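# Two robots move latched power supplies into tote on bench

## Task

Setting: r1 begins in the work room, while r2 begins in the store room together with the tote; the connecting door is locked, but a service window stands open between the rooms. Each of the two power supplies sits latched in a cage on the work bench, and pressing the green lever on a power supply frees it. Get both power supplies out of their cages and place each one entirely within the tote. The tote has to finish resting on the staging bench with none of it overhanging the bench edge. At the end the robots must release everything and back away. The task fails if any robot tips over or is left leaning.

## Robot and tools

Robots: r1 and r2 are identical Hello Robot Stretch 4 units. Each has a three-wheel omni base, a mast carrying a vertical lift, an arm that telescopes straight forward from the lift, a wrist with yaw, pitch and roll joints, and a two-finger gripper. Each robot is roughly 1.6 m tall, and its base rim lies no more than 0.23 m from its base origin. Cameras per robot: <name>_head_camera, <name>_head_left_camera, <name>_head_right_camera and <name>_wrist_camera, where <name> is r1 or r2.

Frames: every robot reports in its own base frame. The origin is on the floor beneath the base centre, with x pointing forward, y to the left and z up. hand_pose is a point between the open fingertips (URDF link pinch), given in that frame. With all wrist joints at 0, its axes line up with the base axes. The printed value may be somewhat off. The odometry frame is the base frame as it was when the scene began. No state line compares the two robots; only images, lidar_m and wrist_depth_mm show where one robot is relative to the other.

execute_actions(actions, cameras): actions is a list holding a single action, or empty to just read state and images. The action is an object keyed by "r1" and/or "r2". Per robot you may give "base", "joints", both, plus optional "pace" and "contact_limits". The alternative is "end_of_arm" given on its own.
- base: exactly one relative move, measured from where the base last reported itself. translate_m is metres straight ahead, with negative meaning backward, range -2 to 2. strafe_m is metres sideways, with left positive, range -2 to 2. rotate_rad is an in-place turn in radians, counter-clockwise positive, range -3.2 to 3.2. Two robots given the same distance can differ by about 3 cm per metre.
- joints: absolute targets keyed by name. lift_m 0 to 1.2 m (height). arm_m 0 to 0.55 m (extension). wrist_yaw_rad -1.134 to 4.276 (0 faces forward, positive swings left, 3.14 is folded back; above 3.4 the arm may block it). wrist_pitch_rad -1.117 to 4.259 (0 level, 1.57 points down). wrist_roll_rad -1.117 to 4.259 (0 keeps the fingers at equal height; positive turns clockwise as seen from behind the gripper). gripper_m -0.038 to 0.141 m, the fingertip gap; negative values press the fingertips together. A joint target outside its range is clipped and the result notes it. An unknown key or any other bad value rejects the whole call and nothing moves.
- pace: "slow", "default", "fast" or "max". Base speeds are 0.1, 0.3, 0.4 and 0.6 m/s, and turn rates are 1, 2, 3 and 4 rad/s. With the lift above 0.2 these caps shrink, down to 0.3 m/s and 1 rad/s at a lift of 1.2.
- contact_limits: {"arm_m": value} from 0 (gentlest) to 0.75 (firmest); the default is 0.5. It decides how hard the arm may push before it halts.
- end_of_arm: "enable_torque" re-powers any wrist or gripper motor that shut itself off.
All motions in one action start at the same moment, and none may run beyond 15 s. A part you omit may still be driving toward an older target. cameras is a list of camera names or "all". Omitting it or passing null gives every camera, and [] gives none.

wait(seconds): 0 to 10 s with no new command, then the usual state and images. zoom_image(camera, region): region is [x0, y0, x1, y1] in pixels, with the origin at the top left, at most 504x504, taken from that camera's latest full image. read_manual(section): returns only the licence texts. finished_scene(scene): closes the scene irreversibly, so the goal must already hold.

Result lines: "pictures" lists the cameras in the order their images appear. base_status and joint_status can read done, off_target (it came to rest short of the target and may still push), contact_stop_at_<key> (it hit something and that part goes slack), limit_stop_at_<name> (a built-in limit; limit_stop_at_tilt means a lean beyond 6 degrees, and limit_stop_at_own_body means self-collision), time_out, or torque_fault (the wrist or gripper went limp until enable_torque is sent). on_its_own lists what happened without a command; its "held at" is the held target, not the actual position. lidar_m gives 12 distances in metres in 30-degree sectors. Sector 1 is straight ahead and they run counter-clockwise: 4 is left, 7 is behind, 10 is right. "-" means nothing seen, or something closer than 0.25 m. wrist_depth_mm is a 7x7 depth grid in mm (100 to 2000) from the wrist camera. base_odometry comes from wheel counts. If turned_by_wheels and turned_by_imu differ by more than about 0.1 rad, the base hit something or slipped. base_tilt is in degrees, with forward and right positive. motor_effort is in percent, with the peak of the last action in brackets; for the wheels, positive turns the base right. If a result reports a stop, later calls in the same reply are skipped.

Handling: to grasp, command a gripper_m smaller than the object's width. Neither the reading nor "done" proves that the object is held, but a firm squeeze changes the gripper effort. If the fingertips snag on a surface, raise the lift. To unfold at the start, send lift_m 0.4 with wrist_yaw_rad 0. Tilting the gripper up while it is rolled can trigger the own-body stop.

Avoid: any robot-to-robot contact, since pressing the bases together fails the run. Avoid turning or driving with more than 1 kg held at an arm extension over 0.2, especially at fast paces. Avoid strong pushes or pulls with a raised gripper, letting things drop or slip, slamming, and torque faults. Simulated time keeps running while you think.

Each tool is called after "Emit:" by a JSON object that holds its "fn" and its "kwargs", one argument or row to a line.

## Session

Emit:
{"fn": "execute_actions", "kwargs": {
  "actions": []
}}

Scene clock: 0.00 s.
r1.base_odometry: x=+0.000 y=+0.000 heading=+0.000 (m, m, rad; r1's odometry frame)
r1.turned_by_wheels: +0.000 (rad since the last result)
r1.turned_by_imu: +0.000 (rad since the last result)
r1.base_tilt: forward=-0.1 right=-0.4 (deg)
r1.lidar_m: 0.91 1.39 2.88 1.46 1.21 3.81 1.63 1.36 1.36 1.07 0.85 0.82
r1.base_status: not commanded
r1.joint_positions: lift_m=+0.140 arm_m=+0.001 wrist_yaw_rad=+3.121 wrist_pitch_rad=-0.013 wrist_roll_rad=+0.012 gripper_m=+0.057
r1.joint_status: not commanded
r1.motor_effort: lift_m=+20 arm_m=+0 wrist_yaw_rad=-3 wrist_pitch_rad=-8 wrist_roll_rad=+0 gripper_m=-3 wheel_0=+0 wheel_1=+0 wheel_2=+0 (%)
r1.hand_pose: x=-0.1148 y=+0.0934 z=+0.3221 quat_wxyz=(+0.010, +0.006, +0.006, +1.000) (m; r1's base frame)
r1.wrist_depth_mm: - 133 - - - - - / - 123 212 - - - - / 105 135 219 - - - - / 134 163 - - - - - / 1336 1537 1576 1863 1863 1863 1808 / 976 991 198 976 891 1042 1025 / 715 707 768 - 768 723 732
r2.base_odometry: x=+0.000 y=+0.000 heading=+0.000 (m, m, rad; r2's odometry frame)
r2.turned_by_wheels: +0.000 (rad since the last result)
r2.turned_by_imu: +0.000 (rad since the last result)
r2.base_tilt: forward=+0.1 right=-0.2 (deg)
r2.lidar_m: 1.43 3.09 1.48 0.87 0.78 0.81 1.05 1.19 1.17 1.43 2.87 1.28
r2.base_status: not commanded
r2.joint_positions: lift_m=+0.196 arm_m=+0.002 wrist_yaw_rad=+3.229 wrist_pitch_rad=+0.012 wrist_roll_rad=+0.012 gripper_m=+0.057
r2.joint_status: not commanded
r2.motor_effort: lift_m=+20 arm_m=+0 wrist_yaw_rad=+0 wrist_pitch_rad=-7 wrist_roll_rad=-1 gripper_m=-3 wheel_0=-1 wheel_1=+0 wheel_2=+0 (%)
r2.hand_pose: x=-0.1225 y=+0.0618 z=+0.3710 quat_wxyz=(-0.044, -0.006, +0.006, +0.999) (m; r2's base frame)
r2.wrist_depth_mm: - 137 137 1430 1078 866 707 / - - 135 1430 1078 866 707 / - 107 135 1308 1078 866 715 / - 121 141 1397 1078 878 715 / 190 1205 1397 1430 1060 878 715 / 208 1229 195 1336 199 878 707 / 207 931 991 122 946 809 723
pictures: r1_head_camera, r1_head_left_camera, r1_head_right_camera, r1_wrist_camera, r2_head_camera, r2_head_left_camera, r2_head_right_camera, r2_wrist_camera
camera_calibration (this result's frames):
r1_wrist_camera: T_world_to_cam=[[0.0539643, 0.998498, -0.0095033, -0.0919382], [0.0279278, -0.0110227, -0.999549, 0.372128], [-0.998152, 0.0536745, -0.0284807, 0.117994], [0, 0, 0, 1]] pos_world=[0.112345, 0.0895686, 0.374447]
r2_wrist_camera: T_world_to_cam=[[-0.0744482, 0.996119, -0.0469599, -0.0576946], [0.013999, -0.046042, -0.998841, 0.437519], [-0.997127, -0.0750193, -0.0105169, 0.119111], [0, 0, 0, 1]] pos_world=[0.108349, 0.0865505, 0.435556]
Images, in order (width x height): r1_head_camera 420x560, r1_head_left_camera 420x672, r1_head_right_camera 420x672, r1_wrist_camera 616x392, r2_head_camera 420x560, r2_head_left_camera 420x672, r2_head_right_camera 420x672, r2_wrist_camera 616x392.

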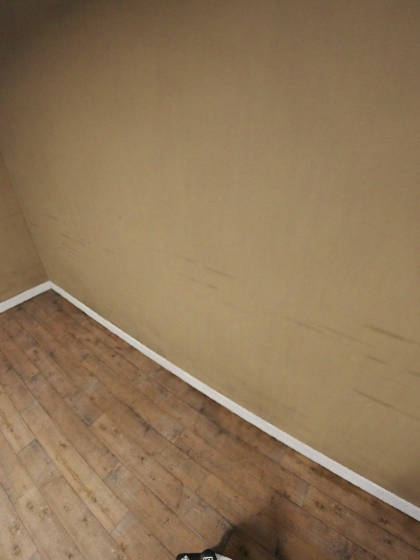

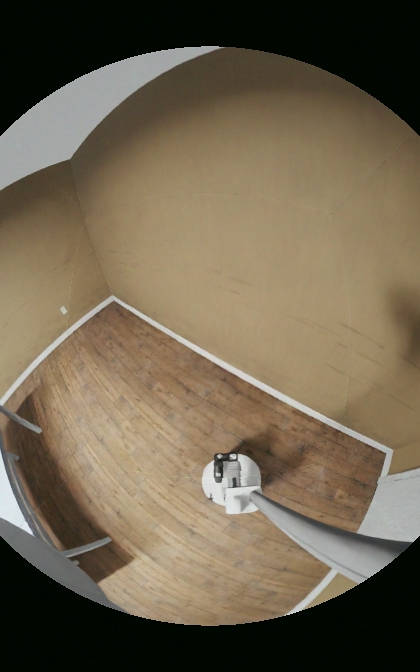

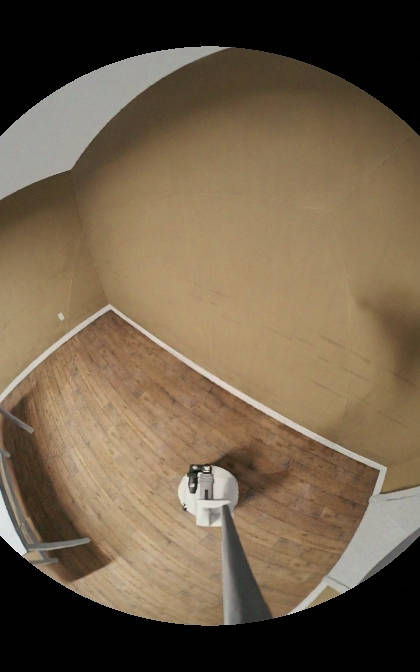

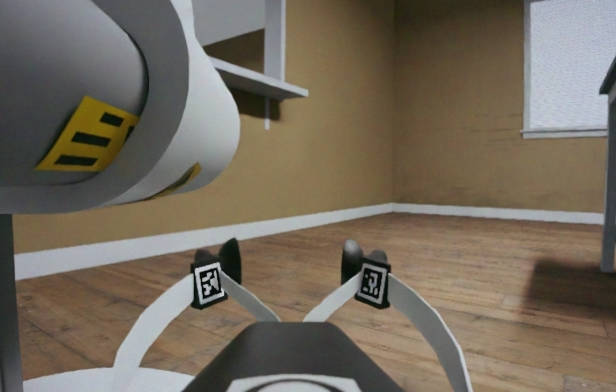

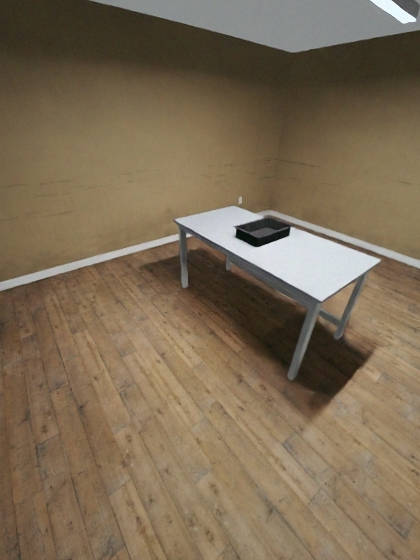

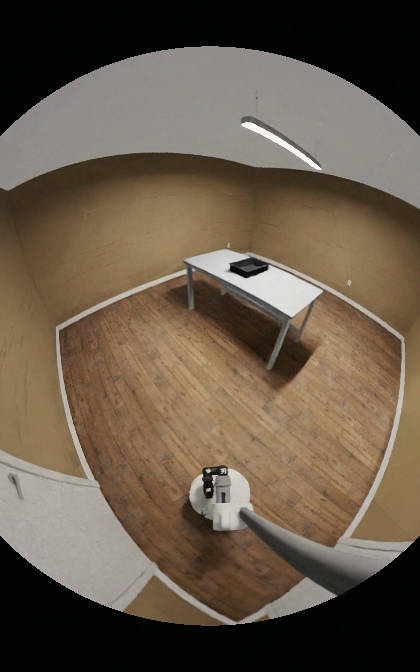

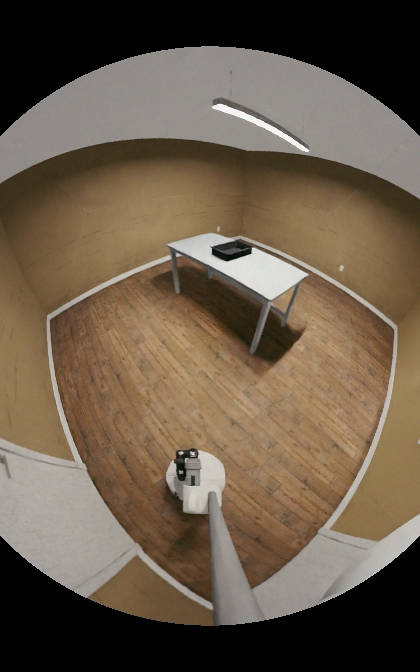

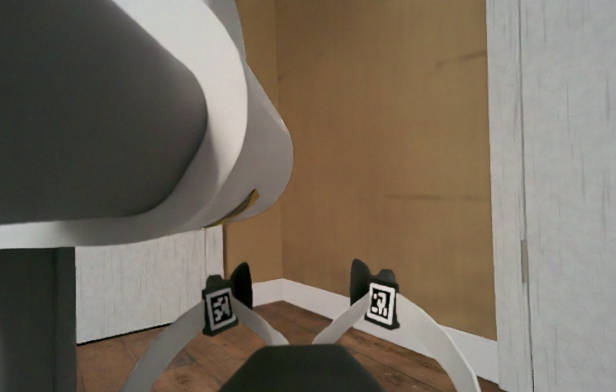

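Emit:
{"fn": "execute_actions", "kwargs": {
  "actions": [
    {"r1":{"base":{"rotate_rad":2.45},"joints":{"lift_m":0.4,"wrist_yaw_rad":0},"pace":"max"},"r2":{"base":{"rotate_rad":-0.86},"joints":{"lift_m":0.4,"wrist_yaw_rad":0},"pace":"max"}}
  ],
  "cameras": ["r1_head_camera","r1_head_left_camera","r2_head_camera","r2_head_right_camera"]
}}

Scene clock: 2.63 s.
r1.base_odometry: x=+0.000 y=+0.000 heading=+2.450 (m, m, rad; r1's odometry frame)
r1.turned_by_wheels: +2.450 (rad since the last result)
r1.turned_by_imu: +2.481 (rad since the last result)
r1.base_tilt: forward=+0.0 right=-0.3 (deg)
r1.lidar_m: 1.21 1.77 1.49 1.35 1.22 0.88 0.83 0.88 1.16 2.89 1.71 1.19
r1.base_status: done
r1.joint_positions: lift_m=+0.400 arm_m=+0.001 wrist_yaw_rad=+0.000 wrist_pitch_rad=-0.013 wrist_roll_rad=+0.012 gripper_m=+0.057
r1.joint_status: all done
r1.motor_effort: lift_m=+21(25) arm_m=+0(0) wrist_yaw_rad=-2(9) wrist_pitch_rad=-7(7) wrist_roll_rad=-2(2) gripper_m=-2(3) wheel_0=+0(9) wheel_1=+1(9) wheel_2=+1(12) (%)
r1.hand_pose: x=+0.4604 y=-0.0873 z=+0.5818 quat_wxyz=(+1.000, +0.006, -0.006, +0.000) (m; r1's base frame)
r1.wrist_depth_mm: - - - - - - - / - - - - - - - / - - - - 991 991 1618 / - - - - - - - / - - - - - - - / 1618 1661 197 1618 991 1661 1661 / 1205 1138 1308 - 1229 1182 1255
r2.base_odometry: x=+0.000 y=+0.000 heading=-0.860 (m, m, rad; r2's odometry frame)
r2.turned_by_wheels: -0.860 (rad since the last result)
r2.turned_by_imu: -0.867 (rad since the last result)
r2.base_tilt: forward=+0.1 right=-0.2 (deg)
r2.lidar_m: 3.90 1.24 1.65 3.07 1.18 0.82 0.81 0.82 1.20 1.17 1.24 1.41
r2.base_status: done
r2.joint_positions: lift_m=+0.400 arm_m=+0.002 wrist_yaw_rad=+0.001 wrist_pitch_rad=+0.012 wrist_roll_rad=+0.012 gripper_m=+0.057
r2.joint_status: all done
r2.motor_effort: lift_m=+22(25) arm_m=-1(0) wrist_yaw_rad=-2(10) wrist_pitch_rad=-7(7) wrist_roll_rad=+0(1) gripper_m=-4(3) wheel_0=+1(13) wheel_1=-1(11) wheel_2=+0(13) (%)
r2.hand_pose: x=+0.4611 y=-0.0873 z=+0.5744 quat_wxyz=(+1.000, +0.006, +0.006, +0.000) (m; r2's base frame)
r2.wrist_depth_mm: - - - - - - 1756 / - - - - - - 1708 / - - - - - - 1430 / 976 - - - - - 1576 / - - - - - - 1576 / 1576 1808 195 - 200 - 1618 / 1308 1336 1430 122 1397 1281 1366
pictures: r1_head_camera, r1_head_left_camera, r2_head_camera, r2_head_right_camera
Images, in order (width x height): r1_head_camera 420x560, r1_head_left_camera 420x672, r2_head_camera 420x560, r2_head_right_camera 420x672.

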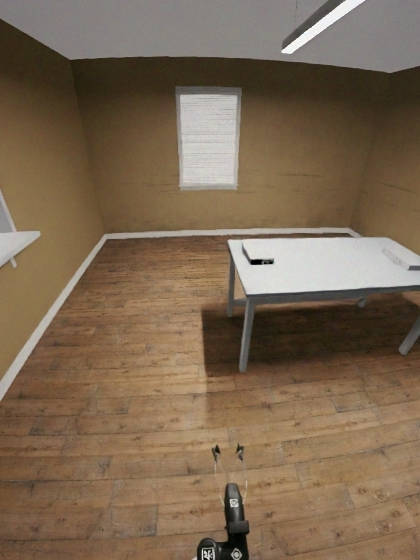

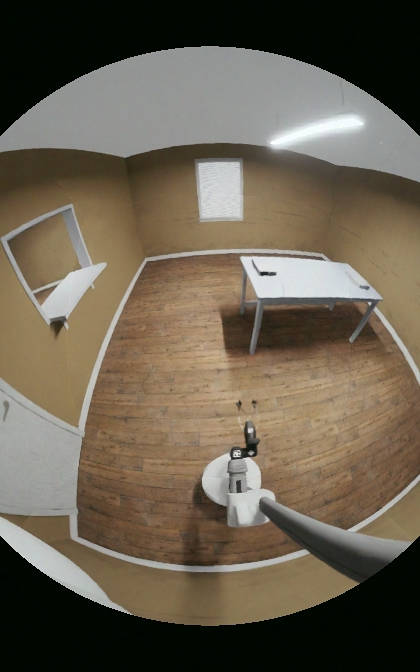

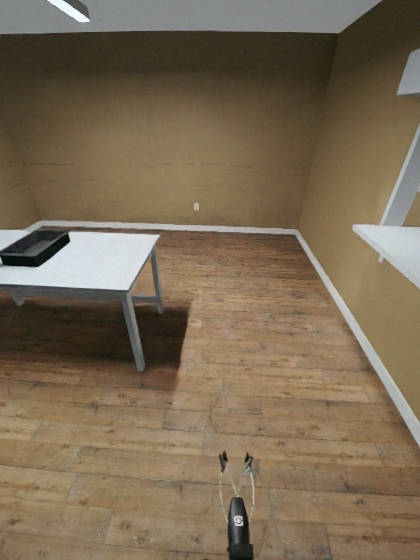

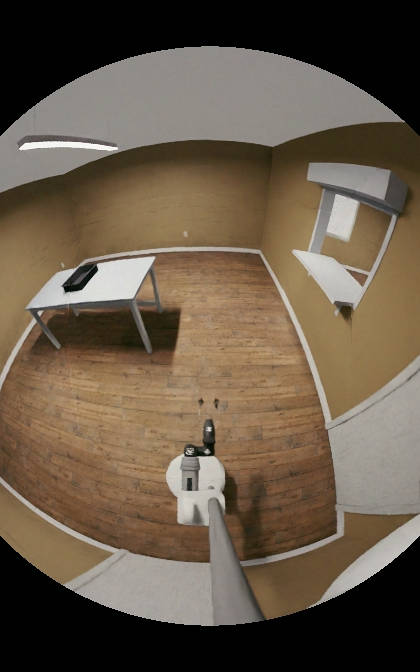

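Emit:
{"fn": "zoom_image", "kwargs": {
  "camera": "r1_head_camera",
  "region": [210, 220, 420, 320]
}}

Region (210, 220, 420, 320) of r1_head_camera's 420x560 image, scaled by 2.400, with more detail than that image has; it fills the top 240 rows of this view, and the rest is white.

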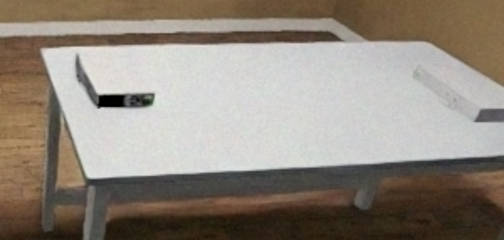

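Emit:
{"fn": "execute_actions", "kwargs": {
  "actions": [
    {"r1":{"base":{"translate_m":0.77},"joints":{"lift_m":0.74,"wrist_yaw_rad":0.05,"wrist_pitch_rad":0.3,"wrist_roll_rad":0.27,"gripper_m":0.075},"pace":"max"},"r2":{"base":{"translate_m":0.8},"joints":{"wrist_pitch_rad":0.9},"pace":"max"}}
  ],
  "cameras": []
}}

Emit:
{"fn": "execute_actions", "kwargs": {
  "actions": [
    {"r1":{"base":{"strafe_m":-0.385},"joints":{"arm_m":0.1},"pace":"max"},"r2":{"base":{"translate_m":0.45},"pace":"max"}}
  ],
  "cameras": ["r1_head_camera","r1_wrist_camera"]
}}

Scene clock: 6.73 s.
r1.base_odometry: x=-0.593 y=+0.491 heading=+2.450 (m, m, rad; r1's odometry frame)
r1.turned_by_wheels: +0.000 (rad since the last result)
r1.turned_by_imu: +0.001 (rad since the last result)
r1.base_tilt: forward=+0.0 right=-0.3 (deg)
r1.lidar_m: 0.98 2.12 1.30 1.24 1.45 1.67 1.60 1.67 2.25 1.73 0.55 0.47
r1.base_status: done
r1.joint_positions: lift_m=+0.740 arm_m=+0.001 wrist_yaw_rad=+0.050 wrist_pitch_rad=+0.302 wrist_roll_rad=+0.270 gripper_m=+0.075
r1.joint_status: all done
r1.motor_effort: lift_m=+21(27) arm_m=+0(0) wrist_yaw_rad=-2(4) wrist_pitch_rad=-6(7) wrist_roll_rad=+0(5) gripper_m=-1(2) wheel_0=-2(6) wheel_1=-2(6) wheel_2=+1(12) (%)
r1.hand_pose: x=+0.4513 y=-0.0735 z=+0.8323 quat_wxyz=(+0.980, +0.129, +0.152, +0.004) (m; r1's base frame)
r1.wrist_depth_mm: - - - - - - - / - - - - - 691 732 / - - - - 732 530 488 / - - - - - 413 355 / - - 1863 1808 976 1397 290 / 1808 1661 1430 1336 204 1098 349 / 1464 1336 1366 - 1118 1008 960
r2.base_odometry: x=+0.522 y=-0.606 heading=-0.859 (m, m, rad; r2's odometry frame)
r2.turned_by_wheels: +0.000 (rad since the last result)
r2.turned_by_imu: +0.003 (rad since the last result)
r2.base_tilt: forward=+0.2 right=-0.2 (deg)
r2.lidar_m: 3.08 0.71 0.62 1.47 2.29 1.61 1.59 1.69 1.25 1.02 1.04 1.45
r2.base_status: done
r2.joint_positions: lift_m=+0.400 arm_m=+0.002 wrist_yaw_rad=+0.000 wrist_pitch_rad=+0.901 wrist_roll_rad=+0.012 gripper_m=+0.057
r2.joint_status: all done
r2.motor_effort: lift_m=+22(22) arm_m=+0(1) wrist_yaw_rad=+0(1) wrist_pitch_rad=-4(4) wrist_roll_rad=-3(2) gripper_m=-1(4) wheel_0=+3(11) wheel_1=+2(8) wheel_2=+1(16) (%)
r2.hand_pose: x=+0.3516 y=-0.0874 z=+0.3518 quat_wxyz=(+0.900, +0.005, +0.436, -0.003) (m; r2's base frame)
r2.wrist_depth_mm: 1138 1205 1182 1182 1182 1182 1182 / 960 991 960 1008 991 976 976 / 842 842 842 842 831 842 842 / 732 732 732 732 732 732 732 / 654 654 654 654 654 654 654 / 591 591 195 585 199 585 585 / 535 521 535 122 535 521 530
pictures: none
No camera images: the call's "cameras" was empty. Leave "cameras" out to get every camera's image.

Scene clock: 9.03 s.
r1.base_odometry: x=-0.348 y=+0.788 heading=+2.450 (m, m, rad; r1's odometry frame)
r1.turned_by_wheels: +0.000 (rad since the last result)
r1.turned_by_imu: +0.001 (rad since the last result)
r1.base_tilt: forward=-0.1 right=-0.3 (deg)
r1.lidar_m: 0.38 0.40 1.68 1.62 1.81 1.65 1.57 1.64 2.24 2.48 0.61 0.44
r1.base_status: done
r1.joint_positions: lift_m=+0.740 arm_m=+0.098 wrist_yaw_rad=+0.050 wrist_pitch_rad=+0.302 wrist_roll_rad=+0.270 gripper_m=+0.075
r1.joint_status: all done
r1.motor_effort: lift_m=+21(20) arm_m=+8(9) wrist_yaw_rad=-2(3) wrist_pitch_rad=-6(7) wrist_roll_rad=+1(1) gripper_m=-3(0) wheel_0=-1(8) wheel_1=+0(12) wheel_2=+0(2) (%)
r1.hand_pose: x=+0.5488 y=-0.0736 z=+0.8323 quat_wxyz=(+0.980, +0.129, +0.152, +0.004) (m; r1's base frame)
r1.wrist_depth_mm: - - - - - - - / - - - - - - 741 / - - - 634 634 539 488 / - - 492 418 436 389 355 / - - 375 362 315 300 278 / 1808 325 285 278 204 244 230 / 1464 266 264 - 224 202 198
r2.base_odometry: x=+0.816 y=-0.947 heading=-0.859 (m, m, rad; r2's odometry frame)
r2.turned_by_wheels: +0.000 (rad since the last result)
r2.turned_by_imu: +0.001 (rad since the last result)
r2.base_tilt: forward=+0.2 right=-0.2 (deg)
r2.lidar_m: 2.64 0.67 0.50 0.46 2.91 2.13 2.03 1.72 1.28 0.99 1.05 1.80
r2.base_status: done
r2.joint_positions: lift_m=+0.400 arm_m=+0.002 wrist_yaw_rad=+0.000 wrist_pitch_rad=+0.901 wrist_roll_rad=+0.012 gripper_m=+0.057
r2.joint_status: not commanded
r2.motor_effort: lift_m=+22(22) arm_m=-1(1) wrist_yaw_rad=+0(0) wrist_pitch_rad=-4(4) wrist_roll_rad=-1(1) gripper_m=-3(3) wheel_0=+2(10) wheel_1=+0(7) wheel_2=+2(13) (%)
r2.hand_pose: x=+0.3516 y=-0.0874 z=+0.3518 quat_wxyz=(+0.900, +0.005, +0.436, -0.003) (m; r2's base frame)
r2.wrist_depth_mm: 1160 1205 1182 1205 1182 1182 1182 / 976 991 991 991 976 976 976 / 854 842 854 854 842 842 831 / 732 732 732 732 732 732 732 / 661 654 654 654 647 654 654 / 591 585 195 585 199 585 585 / 535 521 530 122 530 521 535
pictures: r1_head_camera, r1_wrist_camera
camera_calibration (this result's frames):
r1_wrist_camera: T_world_to_cam=[[-0.0621494, -0.968282, -0.242008, 0.15635], [-0.338351, 0.248558, -0.9076, 1.00532], [0.938965, 0.025477, -0.343067, 0.000478326], [0, 0, 0, 1]] pos_world=[0.349419, -0.0985017, 0.95043]
Images, in order (width x height): r1_head_camera 420x560, r1_wrist_camera 616x392.

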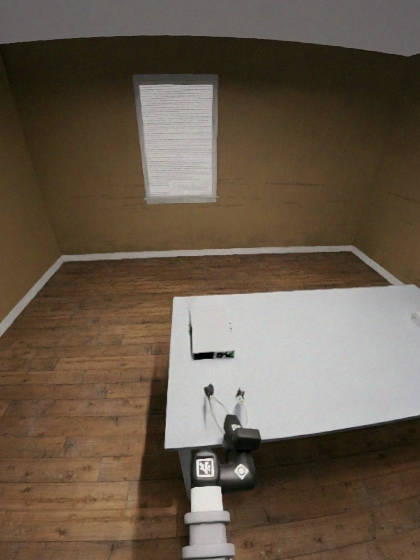

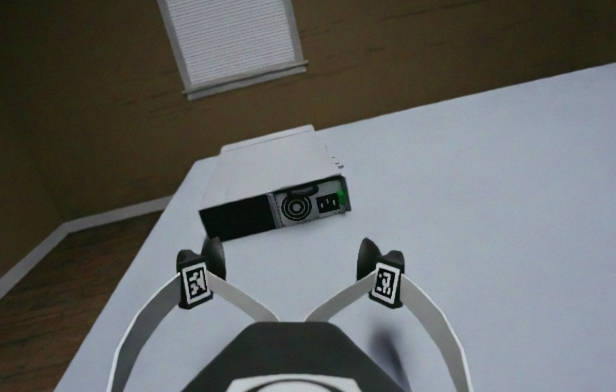

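Emit:
{"fn": "zoom_image", "kwargs": {
  "camera": "r1_head_camera",
  "region": [150, 270, 420, 470]
}}

Emit:
{"fn": "zoom_image", "kwargs": {
  "camera": "r1_wrist_camera",
  "region": [180, 110, 400, 270]
}}

Region (150, 270, 420, 470) of r1_head_camera's 420x560 image, scaled by 1.867, with more detail than that image has; it fills the top 373 rows of this view, and the rest is white.

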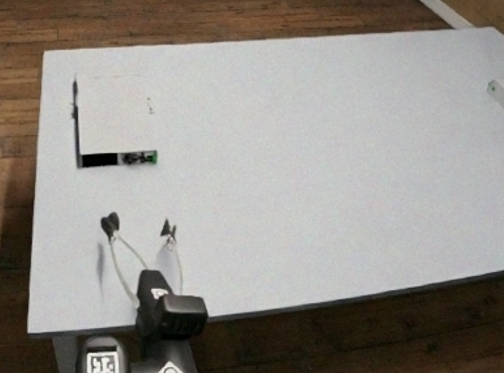

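Region (180, 110, 400, 270) of r1_wrist_camera's 616x392 image, scaled by 2.291; it fills the top 367 rows of this view, and the rest is white.

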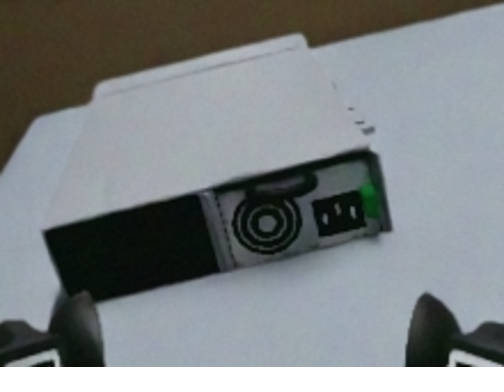

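Emit:
{"fn": "execute_actions", "kwargs": {
  "actions": [
    {"r1":{"base":{"rotate_rad":0.035},"joints":{"arm_m":0.19,"lift_m":0.718}},"r2":{"base":{"rotate_rad":-0.78},"pace":"max"}}
  ],
  "cameras": []
}}

Emit:
{"fn": "execute_actions", "kwargs": {
  "actions": [
    {"r1":{"base":{"strafe_m":-0.044},"joints":{"arm_m":0.21}},"r2":{"base":{"rotate_rad":-0.775},"pace":"max"}}
  ],
  "cameras": ["r1_wrist_camera","r2_head_camera"]
}}

Scene clock: 11.30 s.
r1.base_odometry: x=-0.348 y=+0.788 heading=+2.485 (m, m, rad; r1's odometry frame)
r1.turned_by_wheels: +0.035 (rad since the last result)
r1.turned_by_imu: +0.036 (rad since the last result)
r1.base_tilt: forward=+0.0 right=-0.4 (deg)
r1.lidar_m: 0.39 2.62 1.66 1.63 1.90 1.65 1.58 1.67 2.26 2.48 0.56 0.41
r1.base_status: done
r1.joint_positions: lift_m=+0.718 arm_m=+0.188 wrist_yaw_rad=+0.050 wrist_pitch_rad=+0.302 wrist_roll_rad=+0.270 gripper_m=+0.075
r1.joint_status: all done
r1.motor_effort: lift_m=+17(20) arm_m=+9(8) wrist_yaw_rad=-2(0) wrist_pitch_rad=-6(8) wrist_roll_rad=+1(1) gripper_m=-2(2) wheel_0=-1(3) wheel_1=-1(4) wheel_2=-1(4) (%)
r1.hand_pose: x=+0.6388 y=-0.0735 z=+0.8106 quat_wxyz=(+0.980, +0.129, +0.152, +0.004) (m; r1's base frame)
r1.wrist_depth_mm: - - - - - - - / - - - - - - 654 / - - - 484 559 477 433 / - - 415 322 340 338 312 / - - 327 320 277 264 249 / 1863 286 250 244 204 215 204 / 1430 233 233 - 198 178 178
r2.base_odometry: x=+0.816 y=-0.947 heading=-1.639 (m, m, rad; r2's odometry frame)
r2.turned_by_wheels: -0.780 (rad since the last result)
r2.turned_by_imu: -0.786 (rad since the last result)
r2.base_tilt: forward=+0.1 right=-0.2 (deg)
r2.lidar_m: 1.21 2.59 2.65 0.55 0.45 0.48 2.40 2.06 2.06 1.42 1.00 0.99
r2.base_status: done
r2.joint_positions: lift_m=+0.400 arm_m=+0.002 wrist_yaw_rad=+0.000 wrist_pitch_rad=+0.901 wrist_roll_rad=+0.012 gripper_m=+0.057
r2.joint_status: not commanded
r2.motor_effort: lift_m=+22(22) arm_m=+0(0) wrist_yaw_rad=+0(0) wrist_pitch_rad=-4(3) wrist_roll_rad=-2(2) gripper_m=-2(4) wheel_0=+2(10) wheel_1=-1(10) wheel_2=+1(9) (%)
r2.hand_pose: x=+0.3516 y=-0.0874 z=+0.3519 quat_wxyz=(+0.900, +0.005, +0.436, -0.003) (m; r2's base frame)
r2.wrist_depth_mm: 1205 1160 1205 1205 1098 946 831 / 976 991 991 976 976 960 878 / 842 842 842 854 842 842 831 / 732 732 741 732 732 732 732 / 654 654 654 654 647 654 647 / 591 585 195 585 198 585 585 / 535 525 535 122 530 521 530
pictures: none
No camera images: the call's "cameras" was empty. Leave "cameras" out to get every camera's image.

Scene clock: 12.53 s.
r1.base_odometry: x=-0.321 y=+0.822 heading=+2.485 (m, m, rad; r1's odometry frame)
r1.turned_by_wheels: +0.000 (rad since the last result)
r1.turned_by_imu: +0.000 (rad since the last result)
r1.base_tilt: forward=-0.1 right=-0.4 (deg)
r1.lidar_m: 0.38 0.40 1.71 1.64 1.89 1.66 1.57 1.66 2.27 2.42 0.57 0.41
r1.base_status: done
r1.joint_positions: lift_m=+0.718 arm_m=+0.208 wrist_yaw_rad=+0.050 wrist_pitch_rad=+0.302 wrist_roll_rad=+0.270 gripper_m=+0.075
r1.joint_status: all done
r1.motor_effort: lift_m=+17(17) arm_m=+9(9) wrist_yaw_rad=+0(2) wrist_pitch_rad=-7(6) wrist_roll_rad=-2(0) gripper_m=-2(2) wheel_0=-1(5) wheel_1=+0(8) wheel_2=+0(3) (%)
r1.hand_pose: x=+0.6588 y=-0.0736 z=+0.8106 quat_wxyz=(+0.980, +0.129, +0.152, +0.004) (m; r1's base frame)
r1.wrist_depth_mm: - - - - - - - / - - - - - - 661 / - - - 564 554 473 427 / - - 359 325 379 340 312 / - 366 301 303 278 265 249 / 1708 286 250 245 204 215 203 / 256 233 231 - 198 178 177
r2.base_odometry: x=+0.816 y=-0.947 heading=-2.413 (m, m, rad; r2's odometry frame)
r2.turned_by_wheels: -0.774 (rad since the last result)
r2.turned_by_imu: -0.781 (rad since the last result)
r2.base_tilt: forward=+0.1 right=-0.1 (deg)
r2.lidar_m: 0.98 1.03 1.84 2.64 0.68 0.48 0.44 2.86 2.11 2.05 1.66 1.02
r2.base_status: done
r2.joint_positions: lift_m=+0.400 arm_m=+0.002 wrist_yaw_rad=+0.000 wrist_pitch_rad=+0.901 wrist_roll_rad=+0.012 gripper_m=+0.057
r2.joint_status: not commanded
r2.motor_effort: lift_m=+22(22) arm_m=-1(1) wrist_yaw_rad=+0(0) wrist_pitch_rad=-4(4) wrist_roll_rad=-3(1) gripper_m=-2(2) wheel_0=+3(10) wheel_1=+1(10) wheel_2=+3(10) (%)
r2.hand_pose: x=+0.3516 y=-0.0874 z=+0.3519 quat_wxyz=(+0.900, +0.005, +0.436, -0.003) (m; r2's base frame)
r2.wrist_depth_mm: 991 991 991 1008 1008 991 976 / 976 1008 991 976 976 976 976 / 854 842 854 842 842 831 842 / 732 732 732 732 732 732 732 / 654 647 647 647 654 647 654 / 591 585 195 585 198 580 585 / 535 525 535 122 530 521 535
pictures: r1_wrist_camera, r2_head_camera
camera_calibration (this result's frames):
r1_wrist_camera: T_world_to_cam=[[-0.0621378, -0.968283, -0.242008, 0.157929], [-0.338356, 0.248554, -0.907599, 1.02283], [0.938964, 0.0254885, -0.343069, -0.110216], [0, 0, 0, 1]] pos_world=[0.459384, -0.0985007, 0.928731]
Images, in order (width x height): r1_wrist_camera 616x392, r2_head_camera 420x560.

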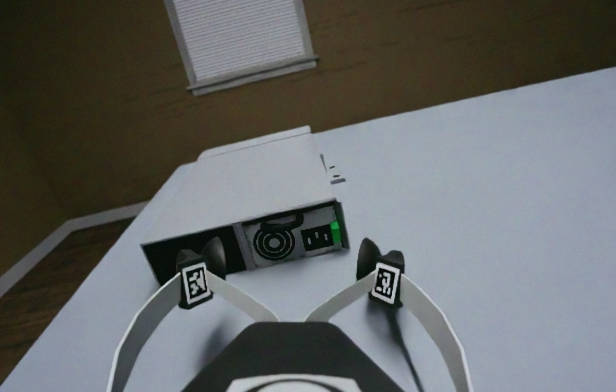

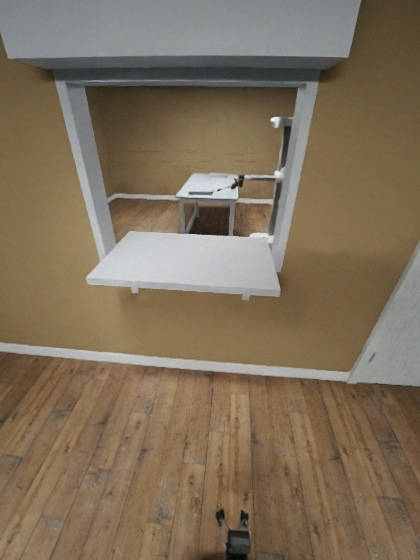

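Emit:
{"fn": "execute_actions", "kwargs": {
  "actions": [
    {"r1":{"joints":{"arm_m":0.257,"lift_m":0.716},"contact_limits":{"arm_m":0.15}},"r2":{"base":{"translate_m":0.15},"pace":"max"}}
  ],
  "cameras": ["r1_wrist_camera"]
}}

Scene clock: 14.10 s.
r1.base_odometry: x=-0.321 y=+0.822 heading=+2.485 (m, m, rad; r1's odometry frame)
r1.turned_by_wheels: +0.000 (rad since the last result)
r1.turned_by_imu: +0.000 (rad since the last result)
r1.base_tilt: forward=-0.1 right=-0.4 (deg)
r1.lidar_m: 0.38 0.43 1.71 1.67 1.90 1.66 1.58 1.64 2.29 2.43 0.57 0.40
r1.base_status: not commanded
r1.joint_positions: lift_m=+0.716 arm_m=+0.255 wrist_yaw_rad=+0.050 wrist_pitch_rad=+0.302 wrist_roll_rad=+0.270 gripper_m=+0.075
r1.joint_status: all done
r1.motor_effort: lift_m=+17(16) arm_m=+9(6) wrist_yaw_rad=+0(2) wrist_pitch_rad=-5(7) wrist_roll_rad=+0(1) gripper_m=-2(2) wheel_0=+0(1) wheel_1=+0(0) wheel_2=+0(0) (%)
r1.contact_limits: arm_m 0.15
r1.hand_pose: x=+0.7058 y=-0.0735 z=+0.8086 quat_wxyz=(+0.980, +0.129, +0.152, +0.004) (m; r1's base frame)
r1.wrist_depth_mm: - - - - - - - / - - - - - - 654 / - - - 615 549 469 424 / - - 353 322 377 332 306 / - 329 256 254 274 260 245 / 1808 274 246 242 204 213 200 / 252 230 229 - 195 175 176
r2.base_odometry: x=+0.704 y=-1.047 heading=-2.413 (m, m, rad; r2's odometry frame)
r2.turned_by_wheels: +0.000 (rad since the last result)
r2.turned_by_imu: +0.001 (rad since the last result)
r2.base_tilt: forward=+0.2 right=-0.2 (deg)
r2.lidar_m: 0.84 0.90 1.61 2.66 0.89 0.62 0.61 2.86 2.12 2.08 1.40 0.89
r2.base_status: done
r2.joint_positions: lift_m=+0.400 arm_m=+0.002 wrist_yaw_rad=+0.000 wrist_pitch_rad=+0.901 wrist_roll_rad=+0.012 gripper_m=+0.057
r2.joint_status: not commanded
r2.motor_effort: lift_m=+22(22) arm_m=+0(0) wrist_yaw_rad=+0(0) wrist_pitch_rad=-4(4) wrist_roll_rad=-1(2) gripper_m=-1(3) wheel_0=+2(11) wheel_1=+1(9) wheel_2=+0(13) (%)
r2.hand_pose: x=+0.3516 y=-0.0874 z=+0.3519 quat_wxyz=(+0.900, +0.005, +0.436, -0.003) (m; r2's base frame)
r2.wrist_depth_mm: 854 842 842 842 854 854 842 / 931 917 931 904 917 917 917 / 854 842 831 854 842 831 831 / 741 732 732 732 732 732 732 / 661 654 647 647 647 654 654 / 585 585 194 580 198 585 585 / 535 525 535 122 535 521 535
pictures: r1_wrist_camera
camera_calibration (this result's frames):
r1_wrist_camera: T_world_to_cam=[[-0.0620046, -0.968291, -0.242008, 0.160304], [-0.33839, 0.248508, -0.907599, 1.03692], [0.938961, 0.0256176, -0.343069, -0.155054], [0, 0, 0, 1]] pos_world=[0.506412, -0.0984897, 0.926708]
Images, in order (width x height): r1_wrist_camera 616x392.

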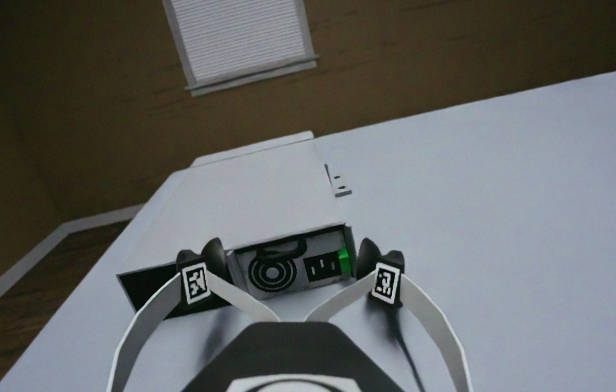

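Matches the recipe. Proceed.

Emit:
{"fn": "execute_actions", "kwargs": {
  "actions": [
    {"r1":{"joints":{"gripper_m":0.052,"lift_m":0.715}}}
  ],
  "cameras": ["r1_wrist_camera"]
}}

Emit:
{"fn": "execute_actions", "kwargs": {
  "actions": [
    {"r1":{"joints":{"gripper_m":0.045,"arm_m":0.266},"contact_limits":{"arm_m":0.2},"pace":"slow"}}
  ],
  "cameras": ["r1_wrist_camera"]
}}

Scene clock: 15.20 s.
r1.base_odometry: x=-0.321 y=+0.822 heading=+2.485 (m, m, rad; r1's odometry frame)
r1.turned_by_wheels: +0.000 (rad since the last result)
r1.turned_by_imu: +0.000 (rad since the last result)
r1.base_tilt: forward=+0.0 right=-0.4 (deg)
r1.lidar_m: 0.38 0.39 1.69 1.67 1.92 1.67 1.58 1.67 2.32 2.42 0.56 0.40
r1.base_status: not commanded
r1.joint_positions: lift_m=+0.715 arm_m=+0.255 wrist_yaw_rad=+0.049 wrist_pitch_rad=+0.302 wrist_roll_rad=+0.270 gripper_m=+0.052
r1.joint_status: all done
r1.motor_effort: lift_m=+17(18) arm_m=+9(9) wrist_yaw_rad=+3(2) wrist_pitch_rad=-7(7) wrist_roll_rad=+1(3) gripper_m=-5(2) wheel_0=-1(1) wheel_1=+0(0) wheel_2=+0(0) (%)
r1.hand_pose: x=+0.7057 y=-0.0739 z=+0.8076 quat_wxyz=(+0.980, +0.129, +0.152, +0.004) (m; r1's base frame)
r1.wrist_depth_mm: - - - - - - - / - - - - - - 654 / - - - 559 544 466 418 / - - 349 317 375 329 307 / - 312 254 255 277 258 244 / 1756 278 244 238 200 211 199 / 251 228 226 - 192 176 174
r2.base_odometry: x=+0.704 y=-1.047 heading=-2.413 (m, m, rad; r2's odometry frame)
r2.turned_by_wheels: +0.000 (rad since the last result)
r2.turned_by_imu: +0.000 (rad since the last result)
r2.base_tilt: forward=+0.1 right=-0.2 (deg)
r2.lidar_m: 0.83 0.88 1.57 2.63 0.87 0.66 0.62 2.87 2.13 2.04 1.41 0.87
r2.base_status: not commanded
r2.joint_positions: lift_m=+0.400 arm_m=+0.002 wrist_yaw_rad=+0.000 wrist_pitch_rad=+0.901 wrist_roll_rad=+0.012 gripper_m=+0.057
r2.joint_status: not commanded
r2.motor_effort: lift_m=+22(22) arm_m=+0(1) wrist_yaw_rad=+0(0) wrist_pitch_rad=-5(4) wrist_roll_rad=-2(2) gripper_m=-2(3) wheel_0=+2(2) wheel_1=+1(1) wheel_2=-1(0) (%)
r2.hand_pose: x=+0.3516 y=-0.0874 z=+0.3519 quat_wxyz=(+0.900, +0.005, +0.436, -0.003) (m; r2's base frame)
r2.wrist_depth_mm: 842 842 842 854 842 842 854 / 917 917 917 931 917 917 917 / 842 842 842 854 842 842 842 / 741 732 723 732 741 732 732 / 654 654 647 647 647 647 647 / 585 585 195 591 198 591 585 / 535 525 530 122 535 521 535
pictures: r1_wrist_camera
camera_calibration (this result's frames):
r1_wrist_camera: T_world_to_cam=[[-0.0632362, -0.968211, -0.242008, 0.16059], [-0.338074, 0.248938, -0.907599, 1.03589], [0.938993, 0.0244233, -0.343069, -0.155407], [0, 0, 0, 1]] pos_world=[0.506288, -0.0985915, 0.92572]
Images, in order (width x height): r1_wrist_camera 616x392.

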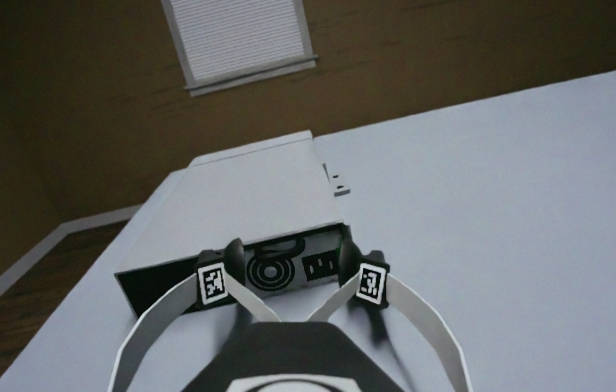

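Scene clock: 16.10 s.
r1.base_odometry: x=-0.321 y=+0.822 heading=+2.484 (m, m, rad; r1's odometry frame)
r1.turned_by_wheels: +0.000 (rad since the last result)
r1.turned_by_imu: +0.000 (rad since the last result)
r1.base_tilt: forward=-0.1 right=-0.4 (deg)
r1.lidar_m: 0.38 0.42 1.68 1.66 1.91 1.67 1.56 1.64 2.29 2.42 0.57 0.41
r1.base_status: not commanded
r1.joint_positions: lift_m=+0.715 arm_m=+0.264 wrist_yaw_rad=+0.045 wrist_pitch_rad=+0.307 wrist_roll_rad=+0.270 gripper_m=+0.045
r1.joint_status: all done
r1.motor_effort: lift_m=+17(17) arm_m=+12(12) wrist_yaw_rad=+13(10) wrist_pitch_rad=-20(21) wrist_roll_rad=-1(1) gripper_m=-5(4) wheel_0=-1(1) wheel_1=-1(1) wheel_2=-4(4) (%)
r1.contact_limits: arm_m 0.2
r1.hand_pose: x=+0.7135 y=-0.0749 z=+0.8063 quat_wxyz=(+0.979, +0.129, +0.154, +0.002) (m; r1's base frame)
r1.wrist_depth_mm: - - - - - - - / - - - - - - 621 / - - - 554 525 452 404 / - - 338 310 362 324 297 / - 297 250 246 276 253 240 / 991 268 211 235 195 207 196 / 246 224 224 - 189 174 171
r2.base_odometry: x=+0.704 y=-1.047 heading=-2.413 (m, m, rad; r2's odometry frame)
r2.turned_by_wheels: +0.000 (rad since the last result)
r2.turned_by_imu: +0.000 (rad since the last result)
r2.base_tilt: forward=+0.0 right=-0.2 (deg)
r2.lidar_m: 0.84 0.87 1.58 2.65 0.89 0.62 0.60 2.89 2.11 2.07 1.42 0.87
r2.base_status: not commanded
r2.joint_positions: lift_m=+0.400 arm_m=+0.002 wrist_yaw_rad=+0.000 wrist_pitch_rad=+0.901 wrist_roll_rad=+0.012 gripper_m=+0.057
r2.joint_status: not commanded
r2.motor_effort: lift_m=+22(22) arm_m=+0(0) wrist_yaw_rad=+0(0) wrist_pitch_rad=-4(3) wrist_roll_rad=-2(4) gripper_m=-3(2) wheel_0=+2(2) wheel_1=+1(0) wheel_2=+0(0) (%)
r2.hand_pose: x=+0.3516 y=-0.0874 z=+0.3519 quat_wxyz=(+0.900, +0.005, +0.436, -0.003) (m; r2's base frame)
r2.wrist_depth_mm: 854 854 842 854 842 842 842 / 917 931 931 917 904 917 931 / 842 842 842 842 842 831 842 / 732 741 732 741 732 732 732 / 654 654 654 647 654 654 654 / 591 585 195 591 198 585 585 / 535 521 530 122 530 521 530
pictures: r1_wrist_camera
camera_calibration (this result's frames):
r1_wrist_camera: T_world_to_cam=[[-0.0679496, -0.968029, -0.24146, 0.162684], [-0.341519, 0.249966, -0.906025, 1.03884], [0.937415, 0.0208991, -0.347586, -0.158648], [0, 0, 0, 1]] pos_world=[0.514557, -0.0988767, 0.925354]
Images, in order (width x height): r1_wrist_camera 616x392.

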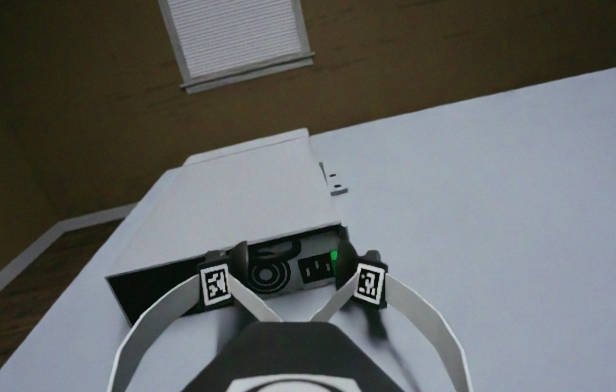

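Emit:
{"fn": "execute_actions", "kwargs": {
  "actions": [
    {"r1":{"joints":{"gripper_m":0.02}},"r2":{"joints":{"lift_m":0.6,"gripper_m":0.08},"pace":"max"}}
  ],
  "cameras": ["r1_wrist_camera"]
}}

Scene clock: 17.37 s.
r1.base_odometry: x=-0.321 y=+0.822 heading=+2.485 (m, m, rad; r1's odometry frame)
r1.turned_by_wheels: +0.000 (rad since the last result)
r1.turned_by_imu: +0.000 (rad since the last result)
r1.base_tilt: forward=-0.1 right=-0.3 (deg)
r1.lidar_m: 0.39 0.41 1.71 1.66 1.89 1.63 1.59 1.67 2.29 2.42 0.57 0.40
r1.base_status: not commanded
r1.joint_positions: lift_m=+0.715 arm_m=+0.264 wrist_yaw_rad=+0.051 wrist_pitch_rad=+0.306 wrist_roll_rad=+0.270 gripper_m=+0.020
r1.joint_status: all done
r1.motor_effort: lift_m=+18(18) arm_m=+9(11) wrist_yaw_rad=-5(12) wrist_pitch_rad=-19(22) wrist_roll_rad=+0(1) gripper_m=-14(14) wheel_0=-1(2) wheel_1=+0(0) wheel_2=-2(4) (%)
r1.hand_pose: x=+0.7145 y=-0.0732 z=+0.8063 quat_wxyz=(+0.980, +0.129, +0.155, +0.005) (m; r1's base frame)
r1.wrist_depth_mm: - - - - - - - / - - - - - - 621 / - - - 530 530 449 402 / - - 336 304 364 325 298 / - 303 251 243 276 252 239 / 1708 266 188 233 189 207 196 / 246 224 223 - 190 175 171
r2.base_odometry: x=+0.704 y=-1.047 heading=-2.413 (m, m, rad; r2's odometry frame)
r2.turned_by_wheels: +0.000 (rad since the last result)
r2.turned_by_imu: +0.000 (rad since the last result)
r2.base_tilt: forward=+0.1 right=-0.2 (deg)
r2.lidar_m: 0.81 0.88 1.63 2.64 0.87 0.64 0.61 2.87 2.11 2.06 1.40 0.87
r2.base_status: not commanded
r2.joint_positions: lift_m=+0.600 arm_m=+0.002 wrist_yaw_rad=+0.000 wrist_pitch_rad=+0.901 wrist_roll_rad=+0.012 gripper_m=+0.080
r2.joint_status: all done
r2.motor_effort: lift_m=+21(25) arm_m=+0(0) wrist_yaw_rad=+0(1) wrist_pitch_rad=-4(5) wrist_roll_rad=+0(3) gripper_m=-2(2) wheel_0=+2(2) wheel_1=+1(1) wheel_2=+0(0) (%)
r2.hand_pose: x=+0.3516 y=-0.0874 z=+0.5519 quat_wxyz=(+0.900, +0.005, +0.436, -0.003) (m; r2's base frame)
r2.wrist_depth_mm: 854 854 842 842 831 854 842 / 960 960 960 946 960 946 960 / 1078 1078 1078 1078 1078 1078 1078 / 991 991 1008 1008 1008 991 991 / 878 891 878 891 878 878 878 / 798 798 196 788 202 798 788 / 723 707 715 122 723 707 723
pictures: r1_wrist_camera
camera_calibration (this result's frames):
r1_wrist_camera: T_world_to_cam=[[-0.0619064, -0.968424, -0.241502, 0.160109], [-0.342702, 0.24788, -0.906152, 1.03958], [0.937402, 0.0266667, -0.347226, -0.159454], [0, 0, 0, 1]] pos_world=[0.51565, -0.0983854, 0.925316]
Images, in order (width x height): r1_wrist_camera 616x392.

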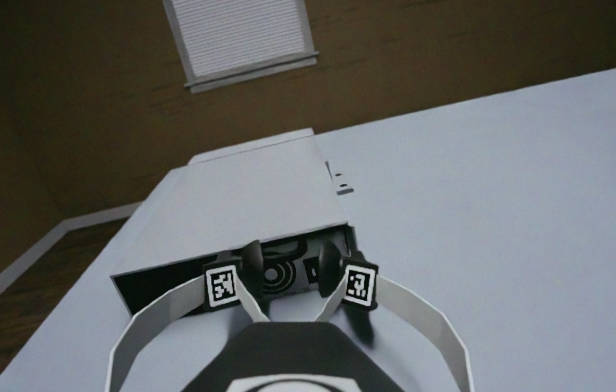

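Emit:
{"fn": "execute_actions", "kwargs": {
  "actions": [
    {"r1":{"joints":{"gripper_m":0.0,"lift_m":0.712,"arm_m":0.27},"contact_limits":{"arm_m":0.25}},"r2":{"joints":{"lift_m":0.75,"gripper_m":0.1},"pace":"max"}}
  ],
  "cameras": ["r1_wrist_camera"]
}}

Emit:
{"fn": "execute_actions", "kwargs": {
  "actions": [
    {"r1":{"joints":{"gripper_m":-0.025,"lift_m":0.709,"arm_m":0.277},"contact_limits":{"arm_m":0.25}},"r2":{"joints":{"lift_m":0.9},"pace":"max"}}
  ],
  "cameras": ["r1_wrist_camera"]
}}

Scene clock: 18.57 s.
r1.base_odometry: x=-0.321 y=+0.822 heading=+2.485 (m, m, rad; r1's odometry frame)
r1.turned_by_wheels: +0.000 (rad since the last result)
r1.turned_by_imu: +0.000 (rad since the last result)
r1.base_tilt: forward=+0.0 right=-0.4 (deg)
r1.lidar_m: 0.39 0.40 1.74 1.66 1.93 1.65 1.57 1.68 2.28 2.43 0.60 0.41
r1.base_status: not commanded
r1.joint_positions: lift_m=+0.712 arm_m=+0.269 wrist_yaw_rad=+0.053 wrist_pitch_rad=+0.304 wrist_roll_rad=+0.269 gripper_m=+0.001
r1.joint_status: all done
r1.motor_effort: lift_m=+18(19) arm_m=+7(14) wrist_yaw_rad=-9(11) wrist_pitch_rad=-14(20) wrist_roll_rad=+1(1) gripper_m=-26(28) wheel_0=+1(1) wheel_1=+1(1) wheel_2=+0(3) (%)
r1.contact_limits: arm_m 0.25
r1.hand_pose: x=+0.7190 y=-0.0728 z=+0.8039 quat_wxyz=(+0.980, +0.129, +0.154, +0.005) (m; r1's base frame)
r1.wrist_depth_mm: - - - - - - - / - - - - - - 615 / - - - 530 525 449 399 / - - 336 297 359 322 294 / - 298 240 239 268 251 237 / 1618 247 186 234 190 203 193 / 244 222 221 - 188 171 -
r2.base_odometry: x=+0.704 y=-1.047 heading=-2.413 (m, m, rad; r2's odometry frame)
r2.turned_by_wheels: +0.000 (rad since the last result)
r2.turned_by_imu: +0.000 (rad since the last result)
r2.base_tilt: forward=+0.1 right=-0.2 (deg)
r2.lidar_m: 0.82 0.88 1.60 2.64 0.88 0.65 0.60 2.89 2.10 2.05 1.42 0.88
r2.base_status: not commanded
r2.joint_positions: lift_m=+0.750 arm_m=+0.002 wrist_yaw_rad=+0.000 wrist_pitch_rad=+0.901 wrist_roll_rad=+0.012 gripper_m=+0.100
r2.joint_status: all done
r2.motor_effort: lift_m=+22(26) arm_m=+0(0) wrist_yaw_rad=+0(0) wrist_pitch_rad=-5(4) wrist_roll_rad=-2(1) gripper_m=-1(2) wheel_0=+2(2) wheel_1=+1(1) wheel_2=+0(0) (%)
r2.hand_pose: x=+0.3516 y=-0.0874 z=+0.7018 quat_wxyz=(+0.900, +0.005, +0.436, -0.003) (m; r2's base frame)
r2.wrist_depth_mm: 854 854 842 854 842 842 842 / 976 976 960 946 960 946 946 / 1118 1118 1118 1118 1118 1118 1098 / 1182 1182 1205 1182 1182 1182 1205 / 1060 1060 1060 1060 1060 1060 1060 / 960 946 214 931 216 960 946 / 866 854 866 122 866 854 866
pictures: r1_wrist_camera
camera_calibration (this result's frames):
r1_wrist_camera: T_world_to_cam=[[-0.0600911, -0.968536, -0.241509, 0.158854], [-0.341109, 0.247306, -0.906909, 1.03829], [0.938101, 0.0278838, -0.345237, -0.16657], [0, 0, 0, 1]] pos_world=[0.519974, -0.0982736, 0.92249]
Images, in order (width x height): r1_wrist_camera 616x392.

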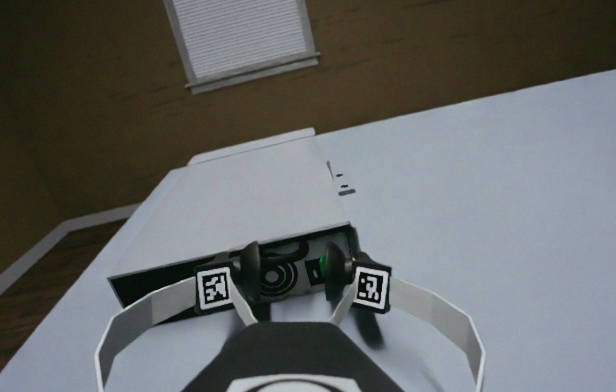

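Scene clock: 19.63 s.
r1.base_odometry: x=-0.321 y=+0.822 heading=+2.485 (m, m, rad; r1's odometry frame)
r1.turned_by_wheels: +0.000 (rad since the last result)
r1.turned_by_imu: +0.000 (rad since the last result)
r1.base_tilt: forward=+0.0 right=-0.4 (deg)
r1.lidar_m: 0.39 0.39 1.74 1.66 1.87 1.64 1.56 1.65 2.30 2.41 0.57 0.41
r1.base_status: not commanded
r1.joint_positions: lift_m=+0.709 arm_m=+0.275 wrist_yaw_rad=+0.051 wrist_pitch_rad=+0.304 wrist_roll_rad=+0.269 gripper_m=-0.024
r1.joint_status: all done
r1.motor_effort: lift_m=+17(16) arm_m=+9(13) wrist_yaw_rad=-4(11) wrist_pitch_rad=-13(15) wrist_roll_rad=+3(3) gripper_m=-28(28) wheel_0=+3(3) wheel_1=+2(2) wheel_2=-3(7) (%)
r1.contact_limits: arm_m 0.25
r1.hand_pose: x=+0.7255 y=-0.0733 z=+0.8011 quat_wxyz=(+0.980, +0.129, +0.153, +0.005) (m; r1's base frame)
r1.wrist_depth_mm: - - - - - - - / - - - - - - 609 / - - - 521 517 442 394 / - - 327 293 357 319 290 / - 286 236 230 263 247 234 / 322 167 201 231 183 194 190 / 241 222 218 - 185 170 -
r2.base_odometry: x=+0.704 y=-1.047 heading=-2.413 (m, m, rad; r2's odometry frame)
r2.turned_by_wheels: +0.000 (rad since the last result)
r2.turned_by_imu: +0.000 (rad since the last result)
r2.base_tilt: forward=+0.2 right=-0.3 (deg)
r2.lidar_m: 0.84 0.90 1.62 2.64 0.88 0.65 0.62 2.89 2.14 2.05 1.43 0.88
r2.base_status: not commanded
r2.joint_positions: lift_m=+0.900 arm_m=+0.002 wrist_yaw_rad=+0.000 wrist_pitch_rad=+0.901 wrist_roll_rad=+0.012 gripper_m=+0.100
r2.joint_status: all done
r2.motor_effort: lift_m=+22(27) arm_m=+0(0) wrist_yaw_rad=+0(0) wrist_pitch_rad=-5(4) wrist_roll_rad=-2(0) gripper_m=-2(1) wheel_0=+2(2) wheel_1=+1(1) wheel_2=+0(0) (%)
r2.hand_pose: x=+0.3516 y=-0.0874 z=+0.8518 quat_wxyz=(+0.900, +0.005, +0.436, -0.003) (m; r2's base frame)
r2.wrist_depth_mm: 854 842 842 842 842 842 842 / 976 976 960 960 960 960 946 / 1138 1098 1118 1098 1118 1118 1098 / 1308 1308 1308 1308 1308 1308 1281 / 1255 1255 1229 1229 1229 1229 1229 / 1118 1098 213 1118 216 1098 1118 / 1008 976 1008 123 991 976 1008
pictures: r1_wrist_camera
camera_calibration (this result's frames):
r1_wrist_camera: T_world_to_cam=[[-0.0617449, -0.968489, -0.241281, 0.159076], [-0.340542, 0.247678, -0.907021, 1.03772], [0.9382, 0.0261625, -0.345105, -0.173918], [0, 0, 0, 1]] pos_world=[0.526379, -0.0984062, 0.919595]
Images, in order (width x height): r1_wrist_camera 616x392.

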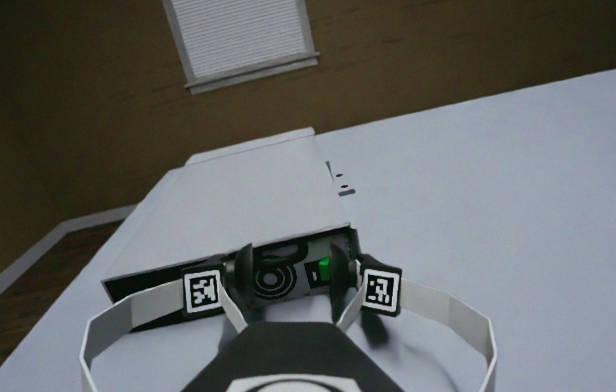

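Emit:
{"fn": "execute_actions", "kwargs": {
  "actions": [
    {"r1":{"joints":{"gripper_m":-0.035,"arm_m":0.03},"pace":"slow"},"r2":{"base":{"translate_m":0.38},"joints":{"lift_m":1.06,"wrist_roll_rad":0.04},"pace":"max"}}
  ],
  "cameras": ["r1_wrist_camera","r1_head_camera"]
}}

Scene clock: 23.53 s.
r1.base_odometry: x=-0.321 y=+0.822 heading=+2.485 (m, m, rad; r1's odometry frame)
r1.turned_by_wheels: +0.000 (rad since the last result)
r1.turned_by_imu: +0.000 (rad since the last result)
r1.base_tilt: forward=+0.0 right=-0.3 (deg)
r1.lidar_m: 0.38 0.41 1.68 1.66 1.89 1.65 1.57 1.62 2.30 2.43 0.59 0.38
r1.base_status: not commanded
r1.joint_positions: lift_m=+0.709 arm_m=+0.032 wrist_yaw_rad=+0.050 wrist_pitch_rad=+0.302 wrist_roll_rad=+0.270 gripper_m=-0.034
r1.joint_status: all done
r1.motor_effort: lift_m=+19(18) arm_m=-9(15) wrist_yaw_rad=-2(27) wrist_pitch_rad=-7(20) wrist_roll_rad=-3(3) gripper_m=-18(32) wheel_0=+0(3) wheel_1=-1(2) wheel_2=+0(6) (%)
r1.hand_pose: x=+0.4819 y=-0.0735 z=+0.8014 quat_wxyz=(+0.980, +0.129, +0.152, +0.004) (m; r1's base frame)
r1.wrist_depth_mm: - - - - - - - / - - - - - 759 621 / - - 640 535 525 449 404 / - - 466 410 362 324 296 / - 379 336 294 274 252 237 / 991 278 180 200 174 206 193 / 244 221 221 - 187 171 -
r2.base_odometry: x=+0.421 y=-1.300 heading=-2.413 (m, m, rad; r2's odometry frame)
r2.turned_by_wheels: +0.000 (rad since the last result)
r2.turned_by_imu: +0.002 (rad since the last result)
r2.base_tilt: forward=+0.1 right=-0.2 (deg)
r2.lidar_m: 0.46 0.51 0.72 2.64 2.78 1.05 0.99 2.87 2.14 2.10 0.95 0.47
r2.base_status: done
r2.joint_positions: lift_m=+1.060 arm_m=+0.002 wrist_yaw_rad=+0.000 wrist_pitch_rad=+0.901 wrist_roll_rad=+0.040 gripper_m=+0.100
r2.joint_status: all done
r2.motor_effort: lift_m=+21(26) arm_m=+0(0) wrist_yaw_rad=+0(1) wrist_pitch_rad=-5(4) wrist_roll_rad=-1(1) gripper_m=-2(1) wheel_0=+3(7) wheel_1=+1(7) wheel_2=-2(13) (%)
r2.hand_pose: x=+0.3515 y=-0.0874 z=+1.0119 quat_wxyz=(+0.900, +0.018, +0.436, -0.009) (m; r2's base frame)
r2.wrist_depth_mm: 661 661 654 647 640 469 469 / 544 549 544 539 530 530 535 / 469 469 466 462 459 591 615 / 415 407 407 402 402 676 732 / 878 878 891 904 854 904 904 / 1138 1078 213 1098 216 1160 1182 / 1160 1138 1182 123 1160 1138 1138
pictures: r1_head_camera, r1_wrist_camera
camera_calibration (this result's frames):
r1_wrist_camera: T_world_to_cam=[[-0.0622902, -0.968163, -0.242446, 0.145156], [-0.338525, 0.249013, -0.90741, 0.9546], [0.938893, 0.0255515, -0.343259, 0.0528666], [0, 0, 0, 1]] pos_world=[0.282562, -0.0985234, 0.919554]
Images, in order (width x height): r1_head_camera 420x560, r1_wrist_camera 616x392.

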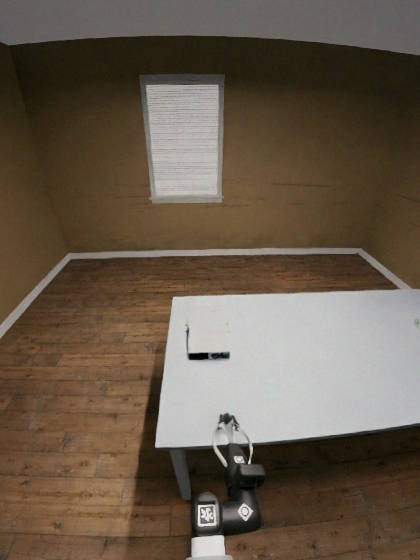

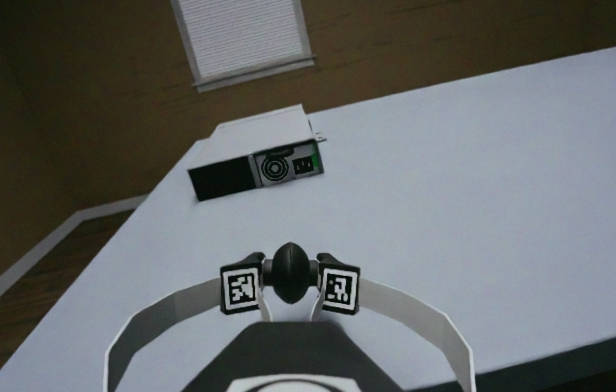

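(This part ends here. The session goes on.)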